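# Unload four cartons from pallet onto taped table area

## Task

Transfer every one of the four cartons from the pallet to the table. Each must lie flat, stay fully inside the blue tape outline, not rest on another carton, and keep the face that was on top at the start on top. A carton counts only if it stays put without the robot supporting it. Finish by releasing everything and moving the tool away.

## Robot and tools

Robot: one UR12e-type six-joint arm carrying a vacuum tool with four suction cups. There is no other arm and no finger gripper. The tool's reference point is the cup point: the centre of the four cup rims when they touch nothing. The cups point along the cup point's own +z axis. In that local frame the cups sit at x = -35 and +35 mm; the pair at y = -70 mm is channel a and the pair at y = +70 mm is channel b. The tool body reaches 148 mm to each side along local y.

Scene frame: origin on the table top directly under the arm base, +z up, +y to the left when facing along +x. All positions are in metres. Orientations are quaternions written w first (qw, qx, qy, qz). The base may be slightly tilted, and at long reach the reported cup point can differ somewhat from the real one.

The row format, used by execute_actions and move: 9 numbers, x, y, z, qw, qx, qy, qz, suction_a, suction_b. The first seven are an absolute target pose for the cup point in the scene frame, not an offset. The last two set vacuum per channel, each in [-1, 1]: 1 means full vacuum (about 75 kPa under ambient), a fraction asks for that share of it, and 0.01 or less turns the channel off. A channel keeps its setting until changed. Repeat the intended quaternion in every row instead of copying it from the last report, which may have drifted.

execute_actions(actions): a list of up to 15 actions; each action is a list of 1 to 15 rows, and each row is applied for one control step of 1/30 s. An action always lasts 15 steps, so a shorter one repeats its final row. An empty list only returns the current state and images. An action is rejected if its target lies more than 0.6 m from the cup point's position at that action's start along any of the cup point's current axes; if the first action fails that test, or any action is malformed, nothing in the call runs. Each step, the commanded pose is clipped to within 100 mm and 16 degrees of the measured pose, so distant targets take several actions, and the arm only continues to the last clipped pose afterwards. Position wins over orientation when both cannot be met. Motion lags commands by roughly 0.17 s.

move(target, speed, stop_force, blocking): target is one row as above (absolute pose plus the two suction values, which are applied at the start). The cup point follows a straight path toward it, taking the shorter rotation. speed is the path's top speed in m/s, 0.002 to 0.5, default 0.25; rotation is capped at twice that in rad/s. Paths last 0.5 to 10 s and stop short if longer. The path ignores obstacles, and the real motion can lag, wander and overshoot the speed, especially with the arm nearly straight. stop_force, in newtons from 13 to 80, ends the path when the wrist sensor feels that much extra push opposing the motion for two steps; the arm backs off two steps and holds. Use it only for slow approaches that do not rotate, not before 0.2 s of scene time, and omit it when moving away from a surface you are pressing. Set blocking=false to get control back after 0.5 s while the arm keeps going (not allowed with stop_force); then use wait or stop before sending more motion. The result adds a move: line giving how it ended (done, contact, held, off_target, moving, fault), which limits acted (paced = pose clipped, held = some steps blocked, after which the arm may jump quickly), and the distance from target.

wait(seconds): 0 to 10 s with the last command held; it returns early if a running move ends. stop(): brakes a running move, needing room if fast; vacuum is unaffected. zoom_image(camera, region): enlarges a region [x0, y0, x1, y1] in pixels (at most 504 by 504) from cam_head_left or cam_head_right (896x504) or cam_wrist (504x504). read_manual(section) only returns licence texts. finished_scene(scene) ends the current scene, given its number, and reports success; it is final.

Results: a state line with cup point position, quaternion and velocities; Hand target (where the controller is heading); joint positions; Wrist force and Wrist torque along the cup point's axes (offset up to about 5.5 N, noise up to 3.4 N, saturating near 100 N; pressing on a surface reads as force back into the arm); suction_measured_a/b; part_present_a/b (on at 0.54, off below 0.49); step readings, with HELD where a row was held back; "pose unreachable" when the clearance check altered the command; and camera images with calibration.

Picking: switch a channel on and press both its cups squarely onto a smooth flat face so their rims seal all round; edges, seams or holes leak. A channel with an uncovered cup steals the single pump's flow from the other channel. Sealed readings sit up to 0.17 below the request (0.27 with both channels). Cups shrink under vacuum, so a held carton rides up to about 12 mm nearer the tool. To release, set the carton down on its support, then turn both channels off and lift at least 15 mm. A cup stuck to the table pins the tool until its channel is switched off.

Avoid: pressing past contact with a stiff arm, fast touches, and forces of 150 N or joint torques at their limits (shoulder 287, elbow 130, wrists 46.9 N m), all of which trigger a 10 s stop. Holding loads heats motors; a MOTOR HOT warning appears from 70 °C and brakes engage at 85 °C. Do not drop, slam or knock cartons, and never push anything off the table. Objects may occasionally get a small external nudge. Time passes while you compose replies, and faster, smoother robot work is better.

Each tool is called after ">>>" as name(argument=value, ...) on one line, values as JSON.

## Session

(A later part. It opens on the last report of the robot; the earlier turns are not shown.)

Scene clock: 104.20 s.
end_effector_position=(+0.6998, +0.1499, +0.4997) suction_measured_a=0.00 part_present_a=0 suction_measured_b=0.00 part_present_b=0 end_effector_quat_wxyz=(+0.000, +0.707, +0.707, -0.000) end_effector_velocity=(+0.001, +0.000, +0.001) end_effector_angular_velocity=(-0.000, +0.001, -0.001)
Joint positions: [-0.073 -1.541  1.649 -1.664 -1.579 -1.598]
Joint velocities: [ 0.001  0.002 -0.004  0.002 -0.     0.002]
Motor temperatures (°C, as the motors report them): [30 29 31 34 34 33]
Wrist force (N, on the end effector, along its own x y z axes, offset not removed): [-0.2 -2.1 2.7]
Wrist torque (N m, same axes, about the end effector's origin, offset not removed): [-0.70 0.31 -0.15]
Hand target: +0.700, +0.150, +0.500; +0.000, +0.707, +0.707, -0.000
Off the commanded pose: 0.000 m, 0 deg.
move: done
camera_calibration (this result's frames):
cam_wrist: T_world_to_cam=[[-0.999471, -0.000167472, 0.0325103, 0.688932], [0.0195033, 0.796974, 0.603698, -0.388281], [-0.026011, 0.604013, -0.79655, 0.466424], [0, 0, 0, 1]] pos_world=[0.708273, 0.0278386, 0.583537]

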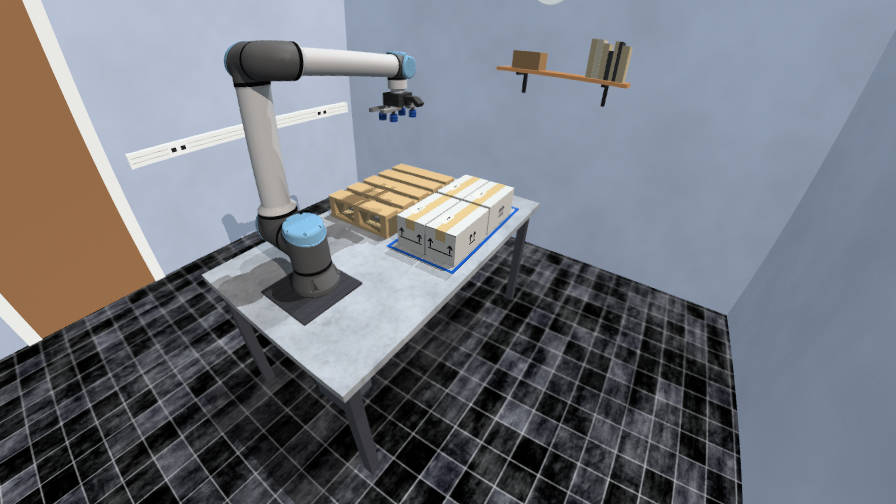

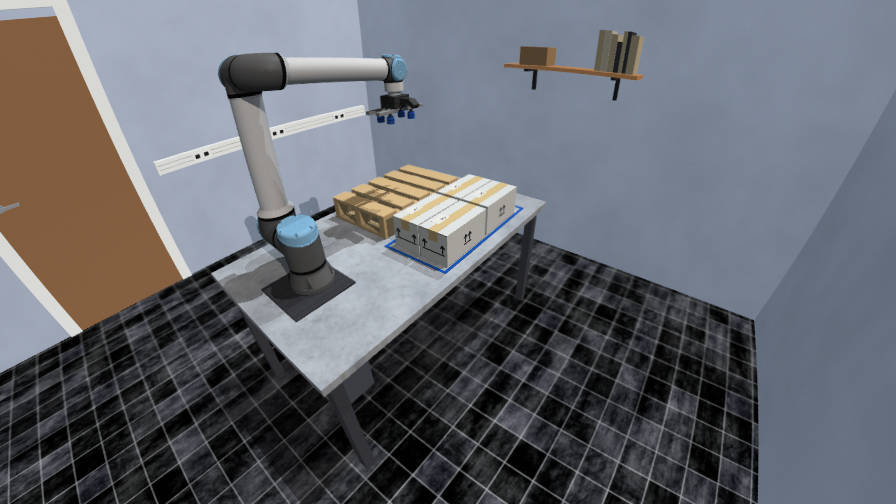

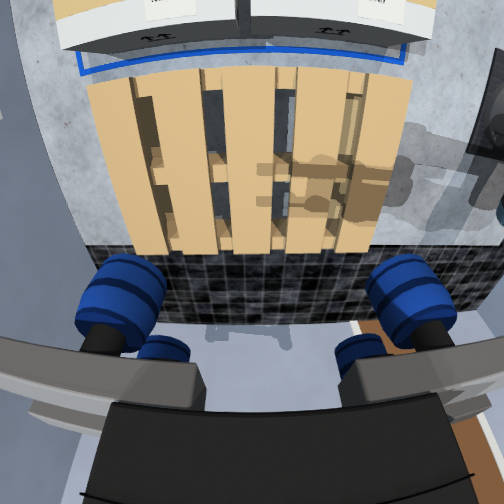

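>>> finished_scene(scene=2)

The scene is finished: the task was done.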